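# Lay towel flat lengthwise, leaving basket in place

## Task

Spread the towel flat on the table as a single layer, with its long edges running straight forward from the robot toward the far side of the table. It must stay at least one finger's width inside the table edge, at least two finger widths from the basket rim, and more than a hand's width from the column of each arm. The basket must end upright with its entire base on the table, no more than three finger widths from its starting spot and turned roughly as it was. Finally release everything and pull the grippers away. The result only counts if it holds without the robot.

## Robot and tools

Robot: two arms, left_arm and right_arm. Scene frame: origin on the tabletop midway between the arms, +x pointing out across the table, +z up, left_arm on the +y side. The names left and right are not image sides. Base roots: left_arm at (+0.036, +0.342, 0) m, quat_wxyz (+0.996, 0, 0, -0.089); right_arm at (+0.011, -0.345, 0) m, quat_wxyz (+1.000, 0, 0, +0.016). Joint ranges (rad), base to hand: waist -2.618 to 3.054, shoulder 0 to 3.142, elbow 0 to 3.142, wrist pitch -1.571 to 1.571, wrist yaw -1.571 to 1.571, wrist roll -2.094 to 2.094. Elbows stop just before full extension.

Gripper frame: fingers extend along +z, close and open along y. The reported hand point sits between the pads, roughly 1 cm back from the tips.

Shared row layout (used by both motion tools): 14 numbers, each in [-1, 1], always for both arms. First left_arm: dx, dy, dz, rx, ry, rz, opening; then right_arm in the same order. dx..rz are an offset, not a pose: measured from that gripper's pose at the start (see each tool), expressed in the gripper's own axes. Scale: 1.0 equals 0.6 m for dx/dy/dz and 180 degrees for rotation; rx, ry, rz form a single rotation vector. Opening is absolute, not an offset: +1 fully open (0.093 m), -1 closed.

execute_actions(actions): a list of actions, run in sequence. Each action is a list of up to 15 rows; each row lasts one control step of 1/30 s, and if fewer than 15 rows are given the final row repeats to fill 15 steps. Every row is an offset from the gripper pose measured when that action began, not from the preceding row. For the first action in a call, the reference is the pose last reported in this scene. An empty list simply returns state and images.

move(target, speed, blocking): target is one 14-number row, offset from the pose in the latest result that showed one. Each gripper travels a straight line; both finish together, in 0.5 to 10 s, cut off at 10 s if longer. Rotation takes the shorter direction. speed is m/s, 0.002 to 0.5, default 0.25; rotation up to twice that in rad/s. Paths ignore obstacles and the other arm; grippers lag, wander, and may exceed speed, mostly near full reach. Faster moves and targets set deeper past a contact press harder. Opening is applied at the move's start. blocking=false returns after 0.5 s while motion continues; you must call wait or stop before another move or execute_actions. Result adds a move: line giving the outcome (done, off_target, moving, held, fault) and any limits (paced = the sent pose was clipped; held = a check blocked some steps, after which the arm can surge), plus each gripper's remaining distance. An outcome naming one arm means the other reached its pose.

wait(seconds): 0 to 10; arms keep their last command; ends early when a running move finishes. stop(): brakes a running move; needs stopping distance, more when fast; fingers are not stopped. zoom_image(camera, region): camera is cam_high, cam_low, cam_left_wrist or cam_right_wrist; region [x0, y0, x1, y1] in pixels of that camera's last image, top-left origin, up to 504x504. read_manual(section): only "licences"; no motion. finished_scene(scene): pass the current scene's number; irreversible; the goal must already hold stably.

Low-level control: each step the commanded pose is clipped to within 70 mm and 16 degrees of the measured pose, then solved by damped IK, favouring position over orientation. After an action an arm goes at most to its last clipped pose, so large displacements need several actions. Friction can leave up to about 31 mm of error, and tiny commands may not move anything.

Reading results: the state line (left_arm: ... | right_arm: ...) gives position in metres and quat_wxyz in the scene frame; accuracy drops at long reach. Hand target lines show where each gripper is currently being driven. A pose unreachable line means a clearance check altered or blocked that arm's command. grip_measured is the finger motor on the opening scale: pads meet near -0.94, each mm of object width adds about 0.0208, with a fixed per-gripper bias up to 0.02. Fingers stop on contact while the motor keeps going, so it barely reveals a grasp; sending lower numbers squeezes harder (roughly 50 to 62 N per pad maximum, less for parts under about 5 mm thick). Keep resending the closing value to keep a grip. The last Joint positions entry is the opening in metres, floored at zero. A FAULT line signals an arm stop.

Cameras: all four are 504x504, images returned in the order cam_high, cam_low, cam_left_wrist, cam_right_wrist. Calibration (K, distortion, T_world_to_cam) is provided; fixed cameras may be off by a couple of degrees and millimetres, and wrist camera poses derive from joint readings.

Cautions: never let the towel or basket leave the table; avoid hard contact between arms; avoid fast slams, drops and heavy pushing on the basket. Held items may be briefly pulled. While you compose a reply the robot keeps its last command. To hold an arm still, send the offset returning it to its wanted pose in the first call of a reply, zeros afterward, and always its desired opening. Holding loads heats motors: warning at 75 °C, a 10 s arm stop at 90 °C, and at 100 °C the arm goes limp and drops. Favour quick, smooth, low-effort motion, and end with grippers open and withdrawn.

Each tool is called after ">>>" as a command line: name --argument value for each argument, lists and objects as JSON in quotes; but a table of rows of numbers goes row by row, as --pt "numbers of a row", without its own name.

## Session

>>> execute_actions --actions '[]'

Scene clock: 0.00 s.
left_arm: end_effector_position=(+0.5198, +0.6333, +0.2234) grip_measured=+1.000 end_effector_quat_wxyz=(-0.421, +0.714, -0.261, +0.494) | right_arm: end_effector_position=(+0.2574, -0.3993, +0.3707) grip_measured=+1.000 end_effector_quat_wxyz=(+0.194, +0.850, +0.414, +0.263)
Joint positions: left_arm=[ 0.797  1.875  1.212  0.5    0.26  -2.043  0.093] | right_arm=[-0.273  1.276  1.922 -1.551 -0.035  2.007  0.093]
Joint velocities: left_arm=[ 0.002  0.002 -0.002  0.022 -0.007  0.022  0.   ] | right_arm=[-0.002 -0.027  0.007 -0.007  0.022 -0.022  0.   ]
Motor temperatures (°C, as the motors report them): left_arm=[26 34 31 31 29 27] | right_arm=[27 28 32 30 26 28]
Hand target (left_arm): +0.520, +0.633, +0.223; -0.421, +0.714, -0.261, +0.494
Hand target (right_arm): +0.257, -0.399, +0.371; +0.194, +0.850, +0.414, +0.263
camera_calibration (this result's frames):
cam_left_wrist: T_world_to_cam=[[-0.0376209, 0.523718, 0.851061, -0.499781], [-0.0369631, -0.85181, 0.522545, 0.477645], [0.998608, -0.0117992, 0.0514041, -0.439268], [0, 0, 0, 1]] pos_world=[0.437509, 0.663424, 0.198333]
cam_right_wrist: T_world_to_cam=[[-0.597938, 0.581949, -0.551186, 0.586335], [0.205405, 0.775943, 0.596423, 0.0730943], [0.774777, 0.243408, -0.583501, 0.197977], [0, 0, 0, 1]] pos_world=[0.18219, -0.446123, 0.395104]

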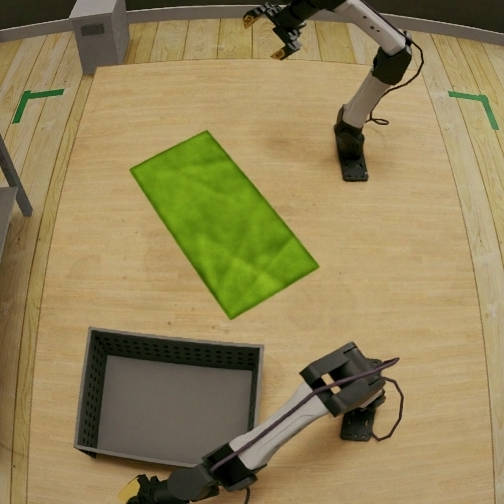

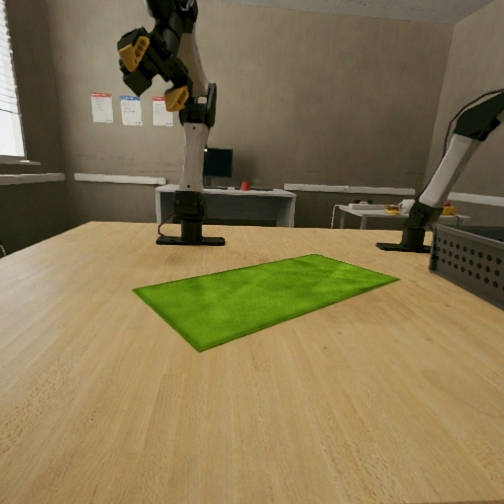

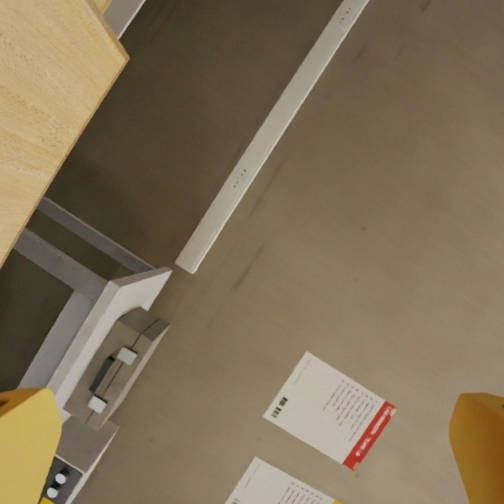

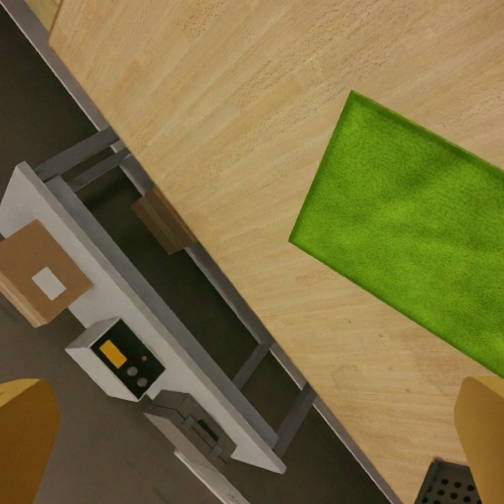

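>>> move --target '[0.418,0.117,-0.48,0,0,0.6,0.6,0.192,-0.178,0.606,0.223,0.033,-0.384,0.6]'

Scene clock: 26.43 s.
left_arm: end_effector_position=(+0.3579, +0.2997, +0.3220) grip_measured=+0.602 end_effector_quat_wxyz=(+0.637, -0.216, +0.739, +0.039) | right_arm: end_effector_position=(+0.4716, -0.2921, +0.0539) grip_measured=+0.602 end_effector_quat_wxyz=(+0.000, +0.483, +0.875, +0.005)
Joint positions: left_arm=[-0.359  0.982  0.907 -0.214 -0.862 -0.445  0.074] | right_arm=[ 0.079  2.375  2.134 -1.324 -0.007  1.121  0.074]
Joint velocities: left_arm=[ 0.012 -0.017 -0.007 -0.066 -0.022 -0.037 -0.   ] | right_arm=[-0.002 -0.012  0.017 -0.022  0.007  0.007  0.001]
Motor temperatures (°C, as the motors report them): left_arm=[26 39 34 36 29 27] | right_arm=[26 29 33 32 26 28]
Hand target (left_arm): +0.356, +0.300, +0.334; +0.643, -0.218, +0.733, +0.040
Hand target (right_arm): +0.471, -0.289, +0.055; -0.001, +0.475, +0.880, -0.002
Off the commanded pose (left_arm): 0.011 m, 2 deg.
Off the commanded pose (right_arm): 0.009 m, 2 deg.
move: off_target (left_arm)
camera_calibration (this result's frames):
cam_left_wrist: T_world_to_cam=[[0.380907, -0.895811, 0.228982, 0.0608495], [-0.458481, -0.398055, -0.794574, 0.57495], [0.802935, 0.197675, -0.562334, -0.081749], [0, 0, 0, 1]] pos_world=[0.306065, 0.299531, 0.396936]
cam_right_wrist: T_world_to_cam=[[-0.846767, -0.531803, -0.0131044, 0.240402], [-0.483663, 0.759392, 0.435193, 0.463703], [-0.221486, 0.374846, -0.900242, 0.346366], [0, 0, 0, 1]] pos_world=[0.504556, -0.35412, 0.113163]

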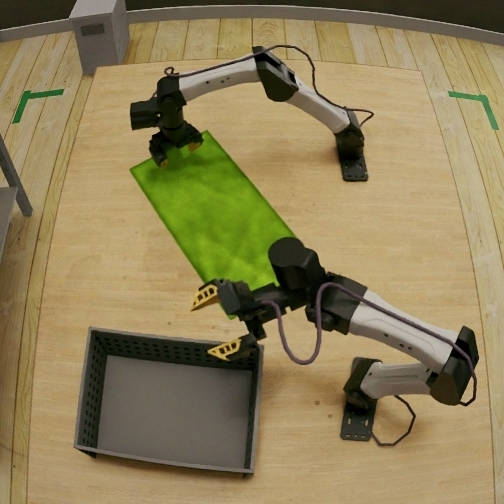

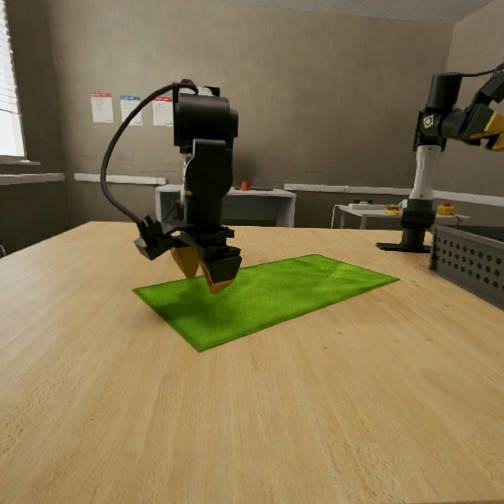

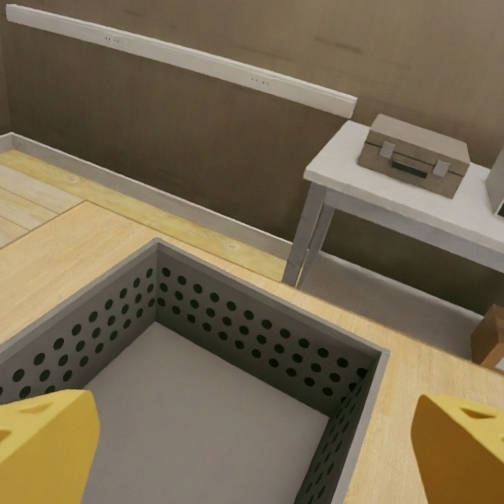

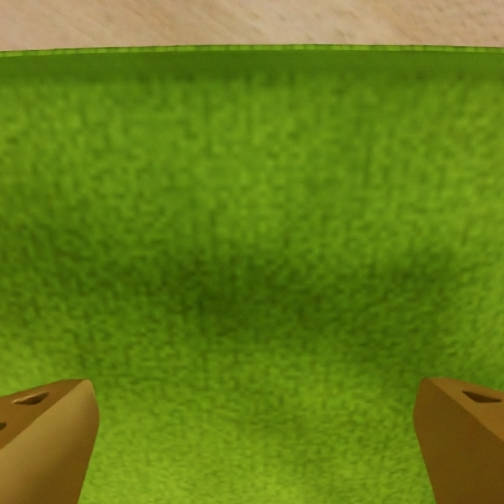

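>>> move --target '[0.576,-0.274,-0.211,0.255,0.409,0.409,0.6,0,0,0.03,0,0,0,0.6]'

>>> move --target '[0,0,0.07,0,0,0,0.6,0,0,0.05,0,0,0,0.6]' --speed 0.05

Scene clock: 45.57 s.
left_arm: end_effector_position=(+0.2698, +0.0211, +0.0411) grip_measured=+0.602 end_effector_quat_wxyz=(-0.004, +0.462, +0.887, -0.003) | right_arm: end_effector_position=(+0.4714, -0.2922, +0.0421) grip_measured=+0.602 end_effector_quat_wxyz=(+0.001, +0.483, +0.876, +0.004)
Joint positions: left_arm=[-0.76   2.098  1.625 -1.102  0.009  0.023  0.074] | right_arm=[ 0.079  2.375  2.087 -1.276 -0.007  1.12   0.074]
Joint velocities: left_arm=[ 0.027 -0.012 -0.002  0.007  0.037 -0.022  0.   ] | right_arm=[-0.017 -0.012  0.012  0.037  0.037  0.022 -0.   ]
Motor temperatures (°C, as the motors report them): left_arm=[26 36 37 36 29 27] | right_arm=[26 37 35 31 26 28]
Hand target (left_arm): +0.268, +0.016, +0.045; -0.006, +0.469, +0.883, -0.010
Hand target (right_arm): +0.472, -0.292, +0.036; +0.000, +0.483, +0.875, +0.004
Off the commanded pose (left_arm): 0.011 m, 2 deg.
Off the commanded pose (right_arm): 0.006 m, 0 deg.
move: off_target (left_arm)
camera_calibration (this result's frames):
cam_left_wrist: T_world_to_cam=[[-0.811352, -0.584554, -0.00188557, 0.233805], [-0.533237, 0.738796, 0.412114, 0.147017], [-0.23951, 0.335375, -0.91113, 0.178791], [0, 0, 0, 1]] pos_world=[0.310915, -0.0319057, 0.102755]
cam_right_wrist: T_world_to_cam=[[-0.846356, -0.532451, -0.013285, 0.239664], [-0.484426, 0.759172, 0.434728, 0.46914], [-0.221386, 0.374371, -0.900464, 0.335529], [0, 0, 0, 1]] pos_world=[0.504386, -0.354161, 0.101367]

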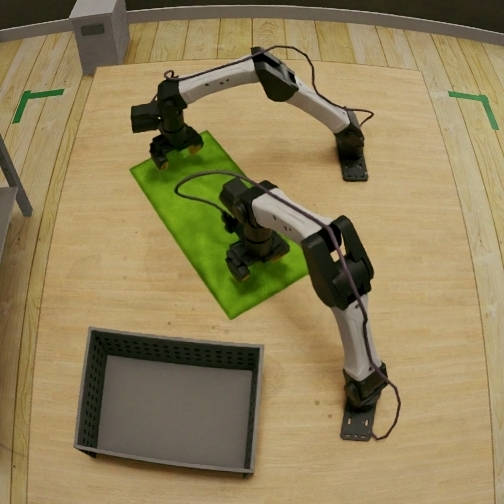

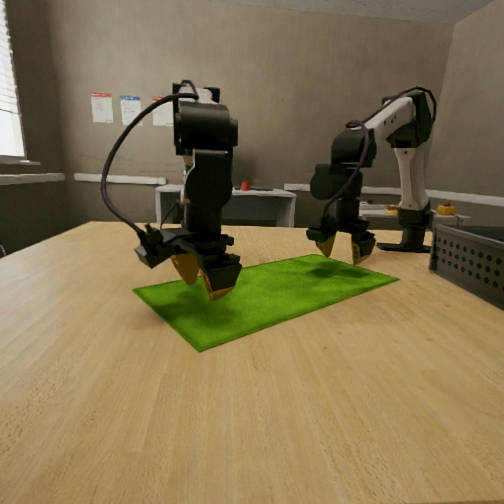

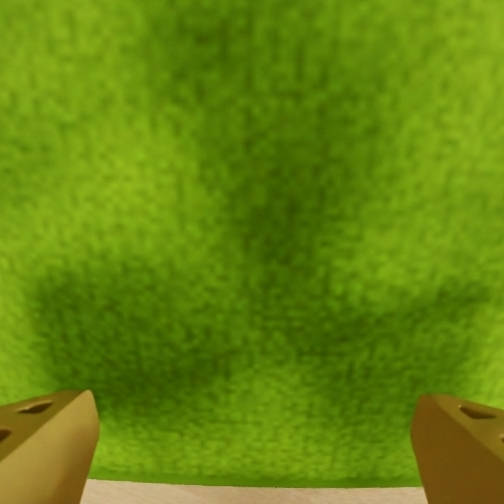

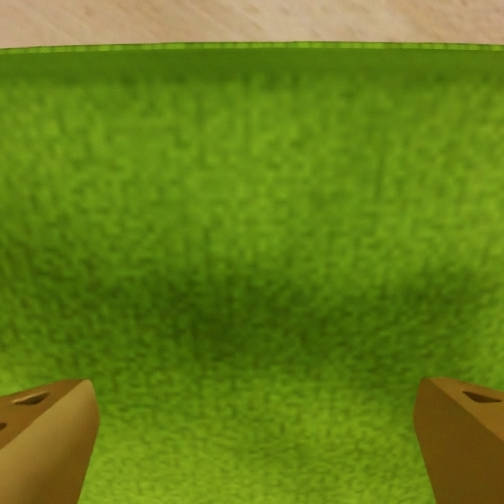

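Scene clock: 46.80 s.
left_arm: end_effector_position=(+0.2687, +0.0228, +0.0173) grip_measured=+0.602 end_effector_quat_wxyz=(-0.006, +0.462, +0.887, -0.002) | right_arm: end_effector_position=(+0.4720, -0.2921, +0.0230) grip_measured=+0.602 end_effector_quat_wxyz=(+0.004, +0.483, +0.876, +0.007)
Joint positions: left_arm=[-0.76   2.119  1.56  -1.02   0.009  0.023  0.074] | right_arm=[ 0.079  2.375  2.011 -1.191 -0.007  1.12   0.074]
Joint velocities: left_arm=[ 0.002 -0.007  0.007  0.007  0.066 -0.007  0.001] | right_arm=[-0.002 -0.007 -0.002 -0.007 -0.066 -0.037 -0.   ]
Motor temperatures (°C, as the motors report them): left_arm=[26 37 37 36 29 27] | right_arm=[26 37 35 31 26 28]
Hand target (left_arm): +0.269, +0.022, -0.000; -0.004, +0.462, +0.887, -0.003
Hand target (right_arm): +0.471, -0.292, +0.012; +0.000, +0.483, +0.876, +0.004
Off the commanded pose (left_arm): 0.018 m, 0 deg.
Off the commanded pose (right_arm): 0.011 m, 1 deg.
move: off_target (left_arm, right_arm)
camera_calibration (this result's frames):
cam_left_wrist: T_world_to_cam=[[-0.811357, -0.584548, -0.0018503, 0.233744], [-0.53221, 0.737395, 0.415934, 0.154706], [-0.241769, 0.338455, -0.909393, 0.156738], [0, 0, 0, 1]] pos_world=[0.30988, -0.0304942, 0.0786215]
cam_right_wrist: T_world_to_cam=[[-0.846198, -0.532433, -0.0215282, 0.240046], [-0.488365, 0.75873, 0.431077, 0.479462], [-0.213186, 0.37529, -0.902058, 0.314913], [0, 0, 0, 1]] pos_world=[0.504414, -0.354158, 0.0825524]

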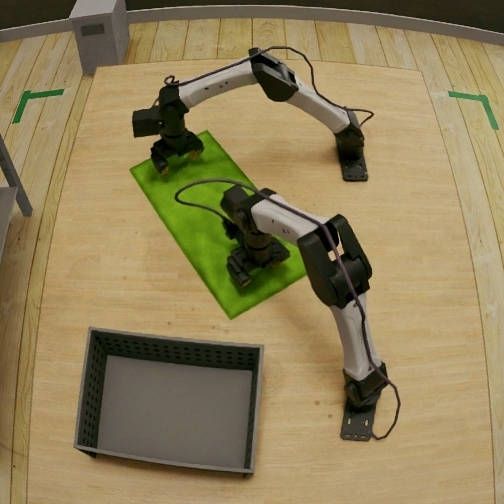

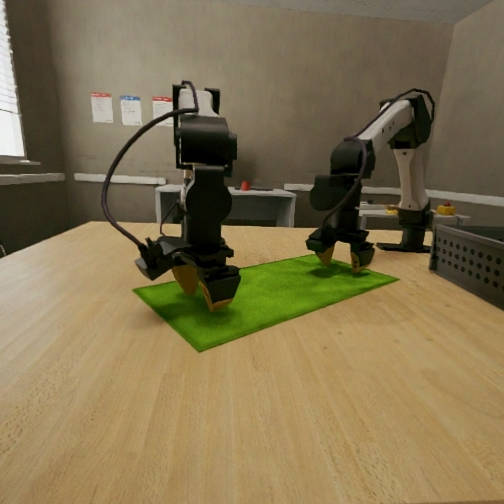

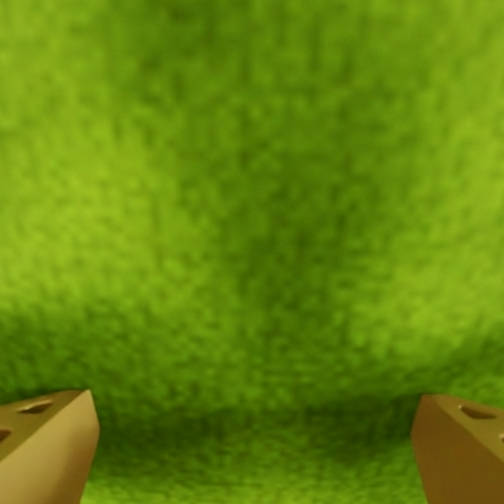

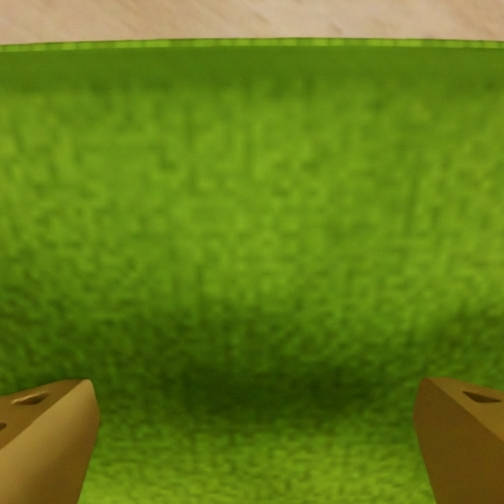

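>>> move --target '[0.093,-0.16,0.02,0,0,-0.1,0.6,0.131,0.069,0.025,0,0,-0.105,0.6]' --speed 0.08

Scene clock: 58.80 s.
left_arm: end_effector_position=(+0.1726, +0.0053, +0.0175) grip_measured=+0.602 end_effector_quat_wxyz=(+0.015, +0.311, +0.950, -0.010) | right_arm: end_effector_position=(+0.4614, -0.2112, +0.0194) grip_measured=+0.602 end_effector_quat_wxyz=(+0.008, +0.344, +0.939, +0.008)
Joint positions: left_arm=[-1.012  1.97   1.335 -0.901 -0.009 -0.557  0.074] | right_arm=[ 0.255  2.398  2.037 -1.188 -0.003  0.99   0.074]
Joint velocities: left_arm=[-0.007 -0.007 -0.007 -0.007 -0.051  0.022 -0.001] | right_arm=[ 0.012 -0.017 -0.002 -0.007  0.007  0.007  0.001]
Motor temperatures (°C, as the motors report them): left_arm=[26 38 35 34 29 27] | right_arm=[26 40 35 31 26 28]
Hand target (left_arm): +0.157, +0.014, +0.007; -0.010, +0.318, +0.948, -0.002
Hand target (right_arm): +0.463, -0.204, +0.008; +0.004, +0.333, +0.943, +0.007
Off the commanded pose (left_arm): 0.020 m, 3 deg.
Off the commanded pose (right_arm): 0.014 m, 1 deg.
move: off_target (left_arm, right_arm)
camera_calibration (this result's frames):
cam_left_wrist: T_world_to_cam=[[-0.57974, -0.814801, -0.000559054, 0.106806], [-0.754623, 0.536663, 0.377541, 0.156549], [-0.307321, 0.219298, -0.925993, 0.151858], [0, 0, 0, 1]] pos_world=[0.226724, -0.0302907, 0.0815752]
cam_right_wrist: T_world_to_cam=[[-0.646402, -0.762592, -0.0248536, 0.133363], [-0.697873, 0.577748, 0.423297, 0.472996], [-0.308444, 0.290965, -0.90565, 0.30522], [0, 0, 0, 1]] pos_world=[0.51044, -0.260379, 0.0795191]

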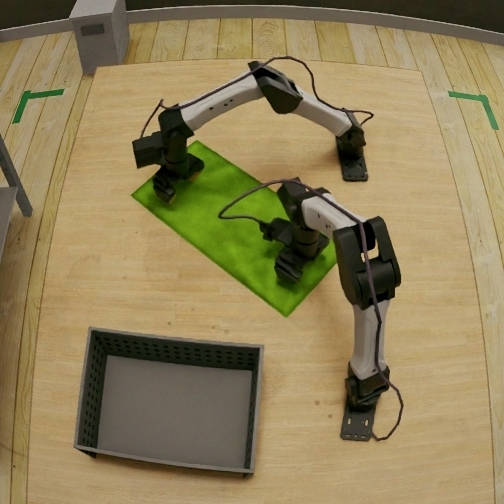

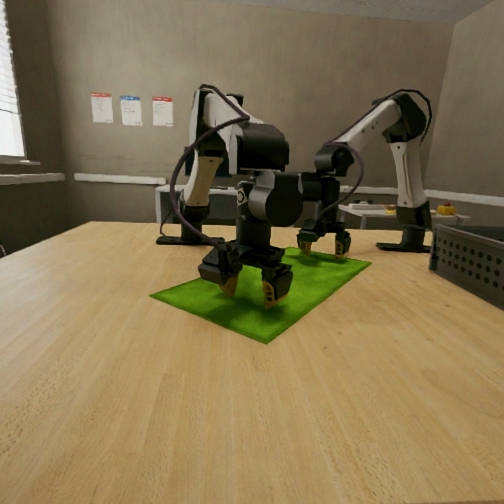

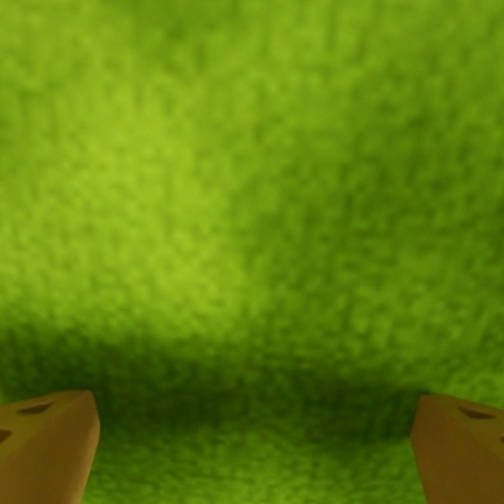

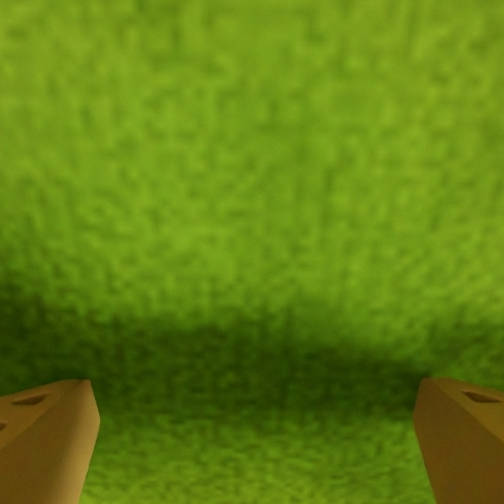

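>>> move --target '[0,0,0.02,0,0,0,0.6,0,0,0.04,0,0,0,0.6]' --speed 0.05

>>> move --target '[0.135,-0.098,0.02,0,0,-0.11,0.6,0.16,0.138,0.04,0,0,-0.115,0.6]' --speed 0.07

Scene clock: 68.30 s.
left_arm: end_effector_position=(+0.1734, +0.0048, +0.0175) grip_measured=+0.602 end_effector_quat_wxyz=(+0.016, +0.310, +0.951, -0.011) | right_arm: end_effector_position=(+0.4611, -0.2112, +0.0177) grip_measured=+0.602 end_effector_quat_wxyz=(+0.010, +0.344, +0.939, +0.009)
Joint positions: left_arm=[-1.012  1.97   1.335 -0.898 -0.011 -0.559  0.074] | right_arm=[ 0.255  2.391  2.018 -1.171 -0.003  0.99   0.074]
Joint velocities: left_arm=[-0.002 -0.012  0.007  0.022 -0.007 -0.007  0.002] | right_arm=[-0.002 -0.007 -0.007  0.125 -0.007  0.037 -0.   ]
Motor temperatures (°C, as the motors report them): left_arm=[26 39 35 34 29 27] | right_arm=[27 42 36 31 26 28]
Hand target (left_arm): +0.173, +0.005, +0.006; +0.014, +0.311, +0.950, -0.010
Hand target (right_arm): +0.461, -0.212, -0.004; +0.007, +0.344, +0.939, +0.007
Off the commanded pose (left_arm): 0.012 m, 0 deg.
Off the commanded pose (right_arm): 0.022 m, 0 deg.
move: off_target (left_arm, right_arm)
camera_calibration (this result's frames):
cam_left_wrist: T_world_to_cam=[[-0.577518, -0.816378, -0.000117474, 0.10647], [-0.75702, 0.535473, 0.374418, 0.157856], [-0.305604, 0.216322, -0.92726, 0.151967], [0, 0, 0, 1]] pos_world=[0.227431, -0.0304816, 0.0818208]
cam_right_wrist: T_world_to_cam=[[-0.645972, -0.762798, -0.0293142, 0.132952], [-0.700256, 0.576846, 0.420584, 0.474535], [-0.303911, 0.292213, -0.90678, 0.301847], [0, 0, 0, 1]] pos_world=[0.509914, -0.260521, 0.0780247]

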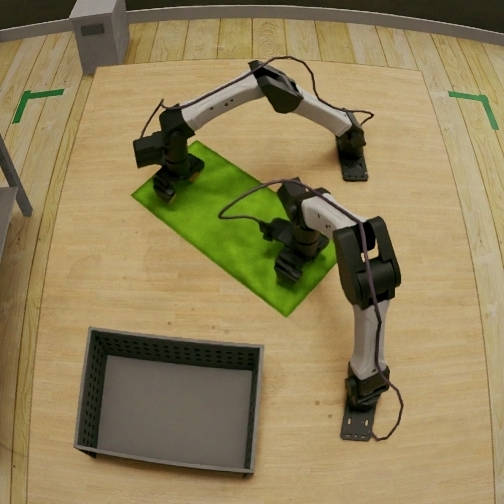

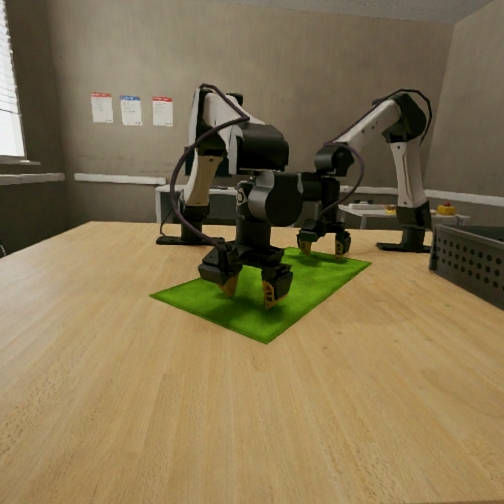

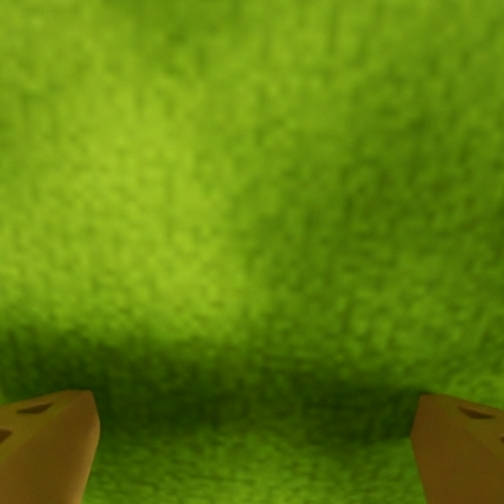

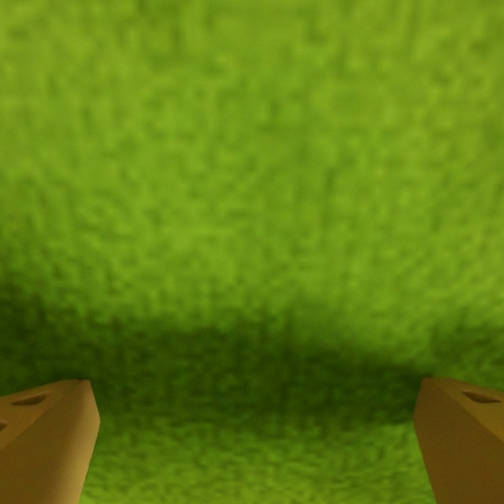

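Scene clock: 71.27 s.
left_arm: end_effector_position=(+0.0961, -0.0064, +0.0168) grip_measured=+0.602 end_effector_quat_wxyz=(+0.053, +0.132, +0.990, -0.024) | right_arm: end_effector_position=(+0.4446, -0.1002, +0.0191) grip_measured=+0.602 end_effector_quat_wxyz=(+0.029, +0.183, +0.983, +0.007)
Joint positions: left_arm=[-1.266  1.904  1.234 -0.827 -0.091 -1.175  0.074] | right_arm=[ 0.49   2.509  2.234 -1.242  0.027  0.891  0.074]
Joint velocities: left_arm=[-0.027  0.002 -0.002 -0.183 -0.007 -0.037 -0.001] | right_arm=[-0.007 -0.017 -0.007 -0.007  0.022 -0.037  0.   ]
Motor temperatures (°C, as the motors report them): left_arm=[26 39 34 33 29 27] | right_arm=[27 42 36 31 26 28]
Hand target (left_arm): +0.073, +0.006, +0.003; +0.011, +0.141, +0.990, -0.011
Hand target (right_arm): +0.438, -0.087, -0.006; +0.010, +0.170, +0.985, +0.008
Off the commanded pose (left_arm): 0.028 m, 5 deg.
Off the commanded pose (right_arm): 0.029 m, 3 deg.
move: off_target (left_arm, right_arm)
camera_calibration (this result's frames):
cam_left_wrist: T_world_to_cam=[[-0.248714, -0.968284, 0.0238375, 0.0197591], [-0.920714, 0.243993, 0.304555, 0.120571], [-0.300711, 0.0537994, -0.952197, 0.128967], [0, 0, 0, 1]] pos_world=[0.154708, -0.0172245, 0.0856101]
cam_right_wrist: T_world_to_cam=[[-0.36041, -0.932306, -0.0301718, 0.0631239], [-0.866311, 0.322554, 0.381397, 0.447434], [-0.345846, 0.163597, -0.923919, 0.271684], [0, 0, 0, 1]] pos_world=[0.504328, -0.129918, 0.0822686]

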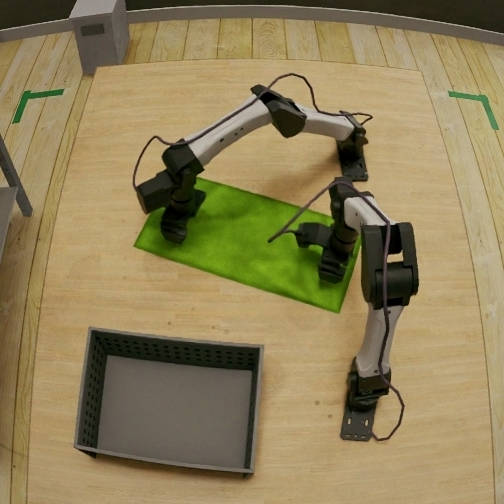

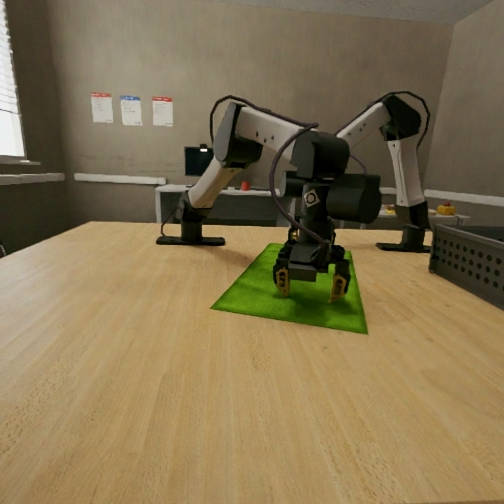

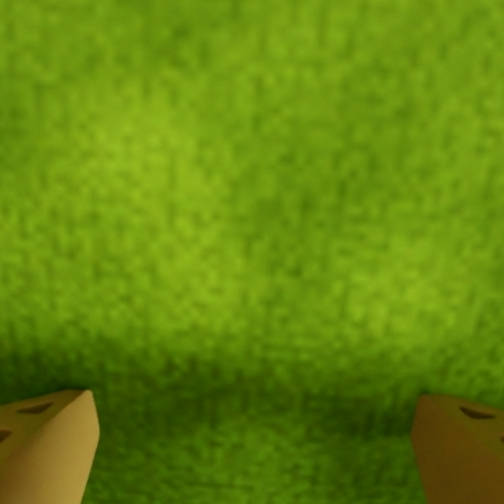

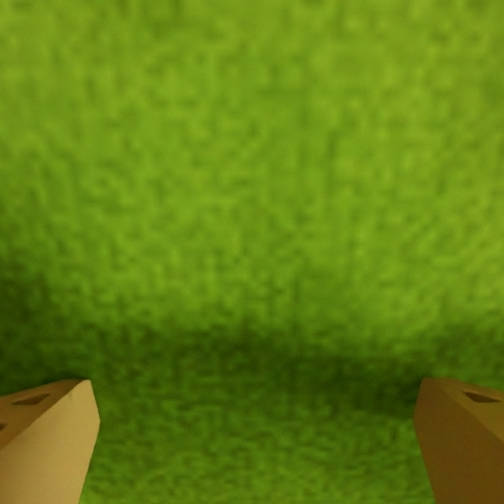

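>>> move --target '[0.095,-0.095,0.03,-0.011,0.035,-0.085,0.6,0.138,0.126,0.045,0,0,-0.11,0.6]' --speed 0.07

>>> move --target '[-0.1,0.3,-0.25,0,0,0,0.6,0.2,-0.3,-0.25,0,0,0,0.6]' --speed 0.2

Scene clock: 82.43 s.
left_arm: end_effector_position=(+0.0550, -0.0372, +0.0167) grip_measured=+0.602 end_effector_quat_wxyz=(+0.047, -0.017, +0.999, -0.009) | right_arm: end_effector_position=(+0.4125, -0.0141, +0.0195) grip_measured=+0.602 end_effector_quat_wxyz=(+0.066, +0.035, +0.997, +0.009)
Joint positions: left_arm=[-1.384  2.042  1.436 -0.946 -0.093 -1.596  0.074] | right_arm=[ 0.681  2.569  2.342 -1.236  0.077  0.78   0.074]
Joint velocities: left_arm=[-0.007 -0.002 -0.017  0.051 -0.037 -0.051 -0.002] | right_arm=[-0.012  0.002  0.007 -0.037 -0.007 -0.051  0.001]
Motor temperatures (°C, as the motors report them): left_arm=[26 39 34 33 29 27] | right_arm=[27 43 37 31 26 28]
Hand target (left_arm): +0.028, -0.044, -0.005; -0.003, -0.002, +1.000, -0.005
Hand target (right_arm): +0.393, -0.003, -0.011; +0.029, +0.012, +0.999, +0.002
Off the commanded pose (left_arm): 0.036 m, 6 deg.
Off the commanded pose (right_arm): 0.037 m, 5 deg.
move: off_target (left_arm, right_arm)
camera_calibration (this result's frames):
cam_left_wrist: T_world_to_cam=[[0.0485291, -0.998769, 0.0102814, -0.0375621], [-0.945544, -0.0426211, 0.322693, 0.0807222], [-0.321857, -0.0253815, -0.946448, 0.116366], [0, 0, 0, 1]] pos_world=[0.115602, -0.0311218, 0.084472]
cam_right_wrist: T_world_to_cam=[[-0.0689986, -0.997258, -0.0267658, 0.0106595], [-0.94895, 0.0573314, 0.310171, 0.423404], [-0.307786, 0.0468008, -0.950304, 0.230043], [0, 0, 0, 1]] pos_world=[0.473329, -0.0244103, 0.0875686]

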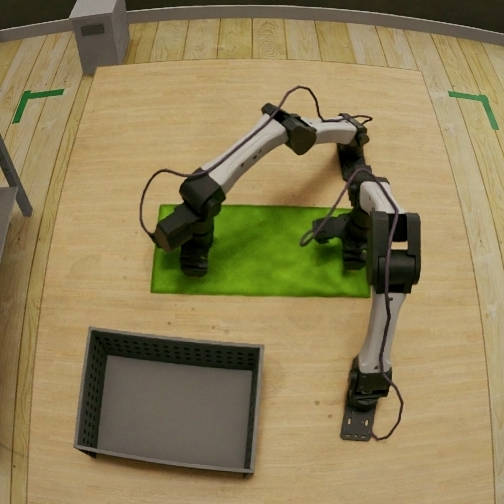

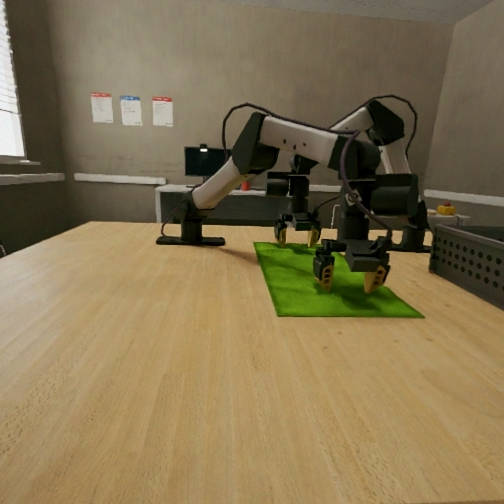

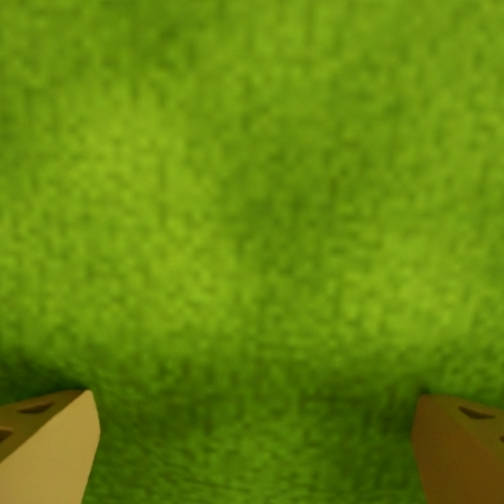

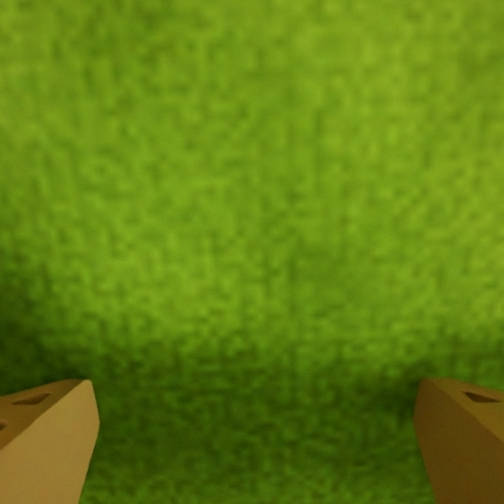

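Scene clock: 84.30 s.
left_arm: end_effector_position=(+0.0935, +0.1419, +0.1660) grip_measured=+0.602 end_effector_quat_wxyz=(+0.051, -0.019, +0.998, -0.006) | right_arm: end_effector_position=(+0.2707, -0.1797, +0.1529) grip_measured=+0.602 end_effector_quat_wxyz=(+0.077, +0.035, +0.996, +0.013)
Joint positions: left_arm=[-1.194  1.307  1.223 -1.455 -0.099 -1.409  0.074] | right_arm=[ 0.573  1.58   1.4   -1.252  0.072  0.671  0.074]
Joint velocities: left_arm=[-0.007  0.007 -0.022 -0.007  0.007  0.022  0.001] | right_arm=[-0.007  0.002  0.017  0.037 -0.022 -0.051 -0.   ]
Motor temperatures (°C, as the motors report them): left_arm=[26 39 34 33 29 27] | right_arm=[27 43 37 31 26 28]
Hand target (left_arm): +0.093, +0.145, +0.172; +0.049, -0.017, +0.999, -0.011
Hand target (right_arm): +0.264, -0.187, +0.151; +0.067, +0.035, +0.997, +0.009
Off the commanded pose (left_arm): 0.006 m, 1 deg.
Off the commanded pose (right_arm): 0.012 m, 1 deg.
move: off_target (right_arm)
camera_calibration (this result's frames):
cam_left_wrist: T_world_to_cam=[[0.0521804, -0.998627, 0.00472038, 0.138469], [-0.948447, -0.0480777, 0.313268, 0.0791343], [-0.31261, -0.0208235, -0.949653, 0.273604], [0, 0, 0, 1]] pos_world=[0.153361, 0.147781, 0.234385]
cam_right_wrist: T_world_to_cam=[[-0.0683702, -0.997022, -0.0356765, -0.159487], [-0.955732, 0.055197, 0.289014, 0.261659], [-0.286184, 0.0538571, -0.95666, 0.317311], [0, 0, 0, 1]] pos_world=[0.329981, -0.190545, 0.222245]

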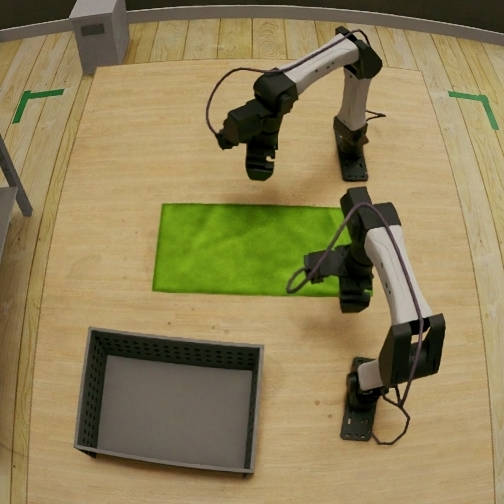

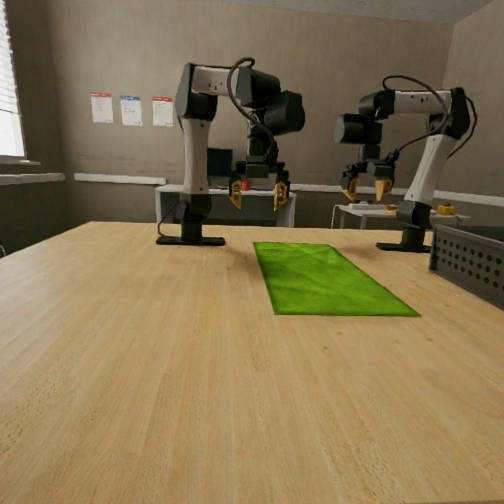

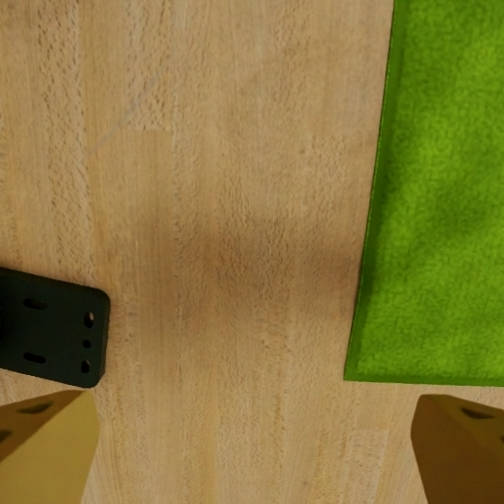

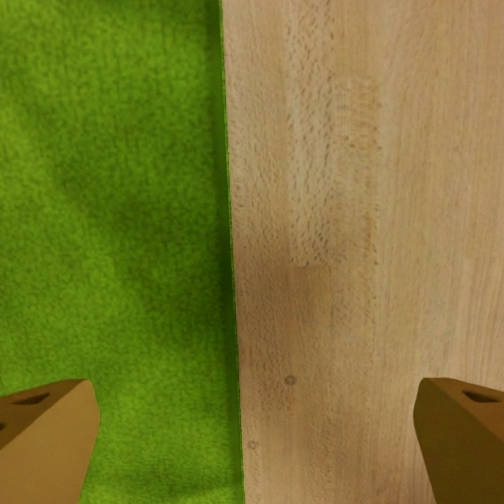

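>>> finished_scene --scene 2

The scene is finished: the task was done.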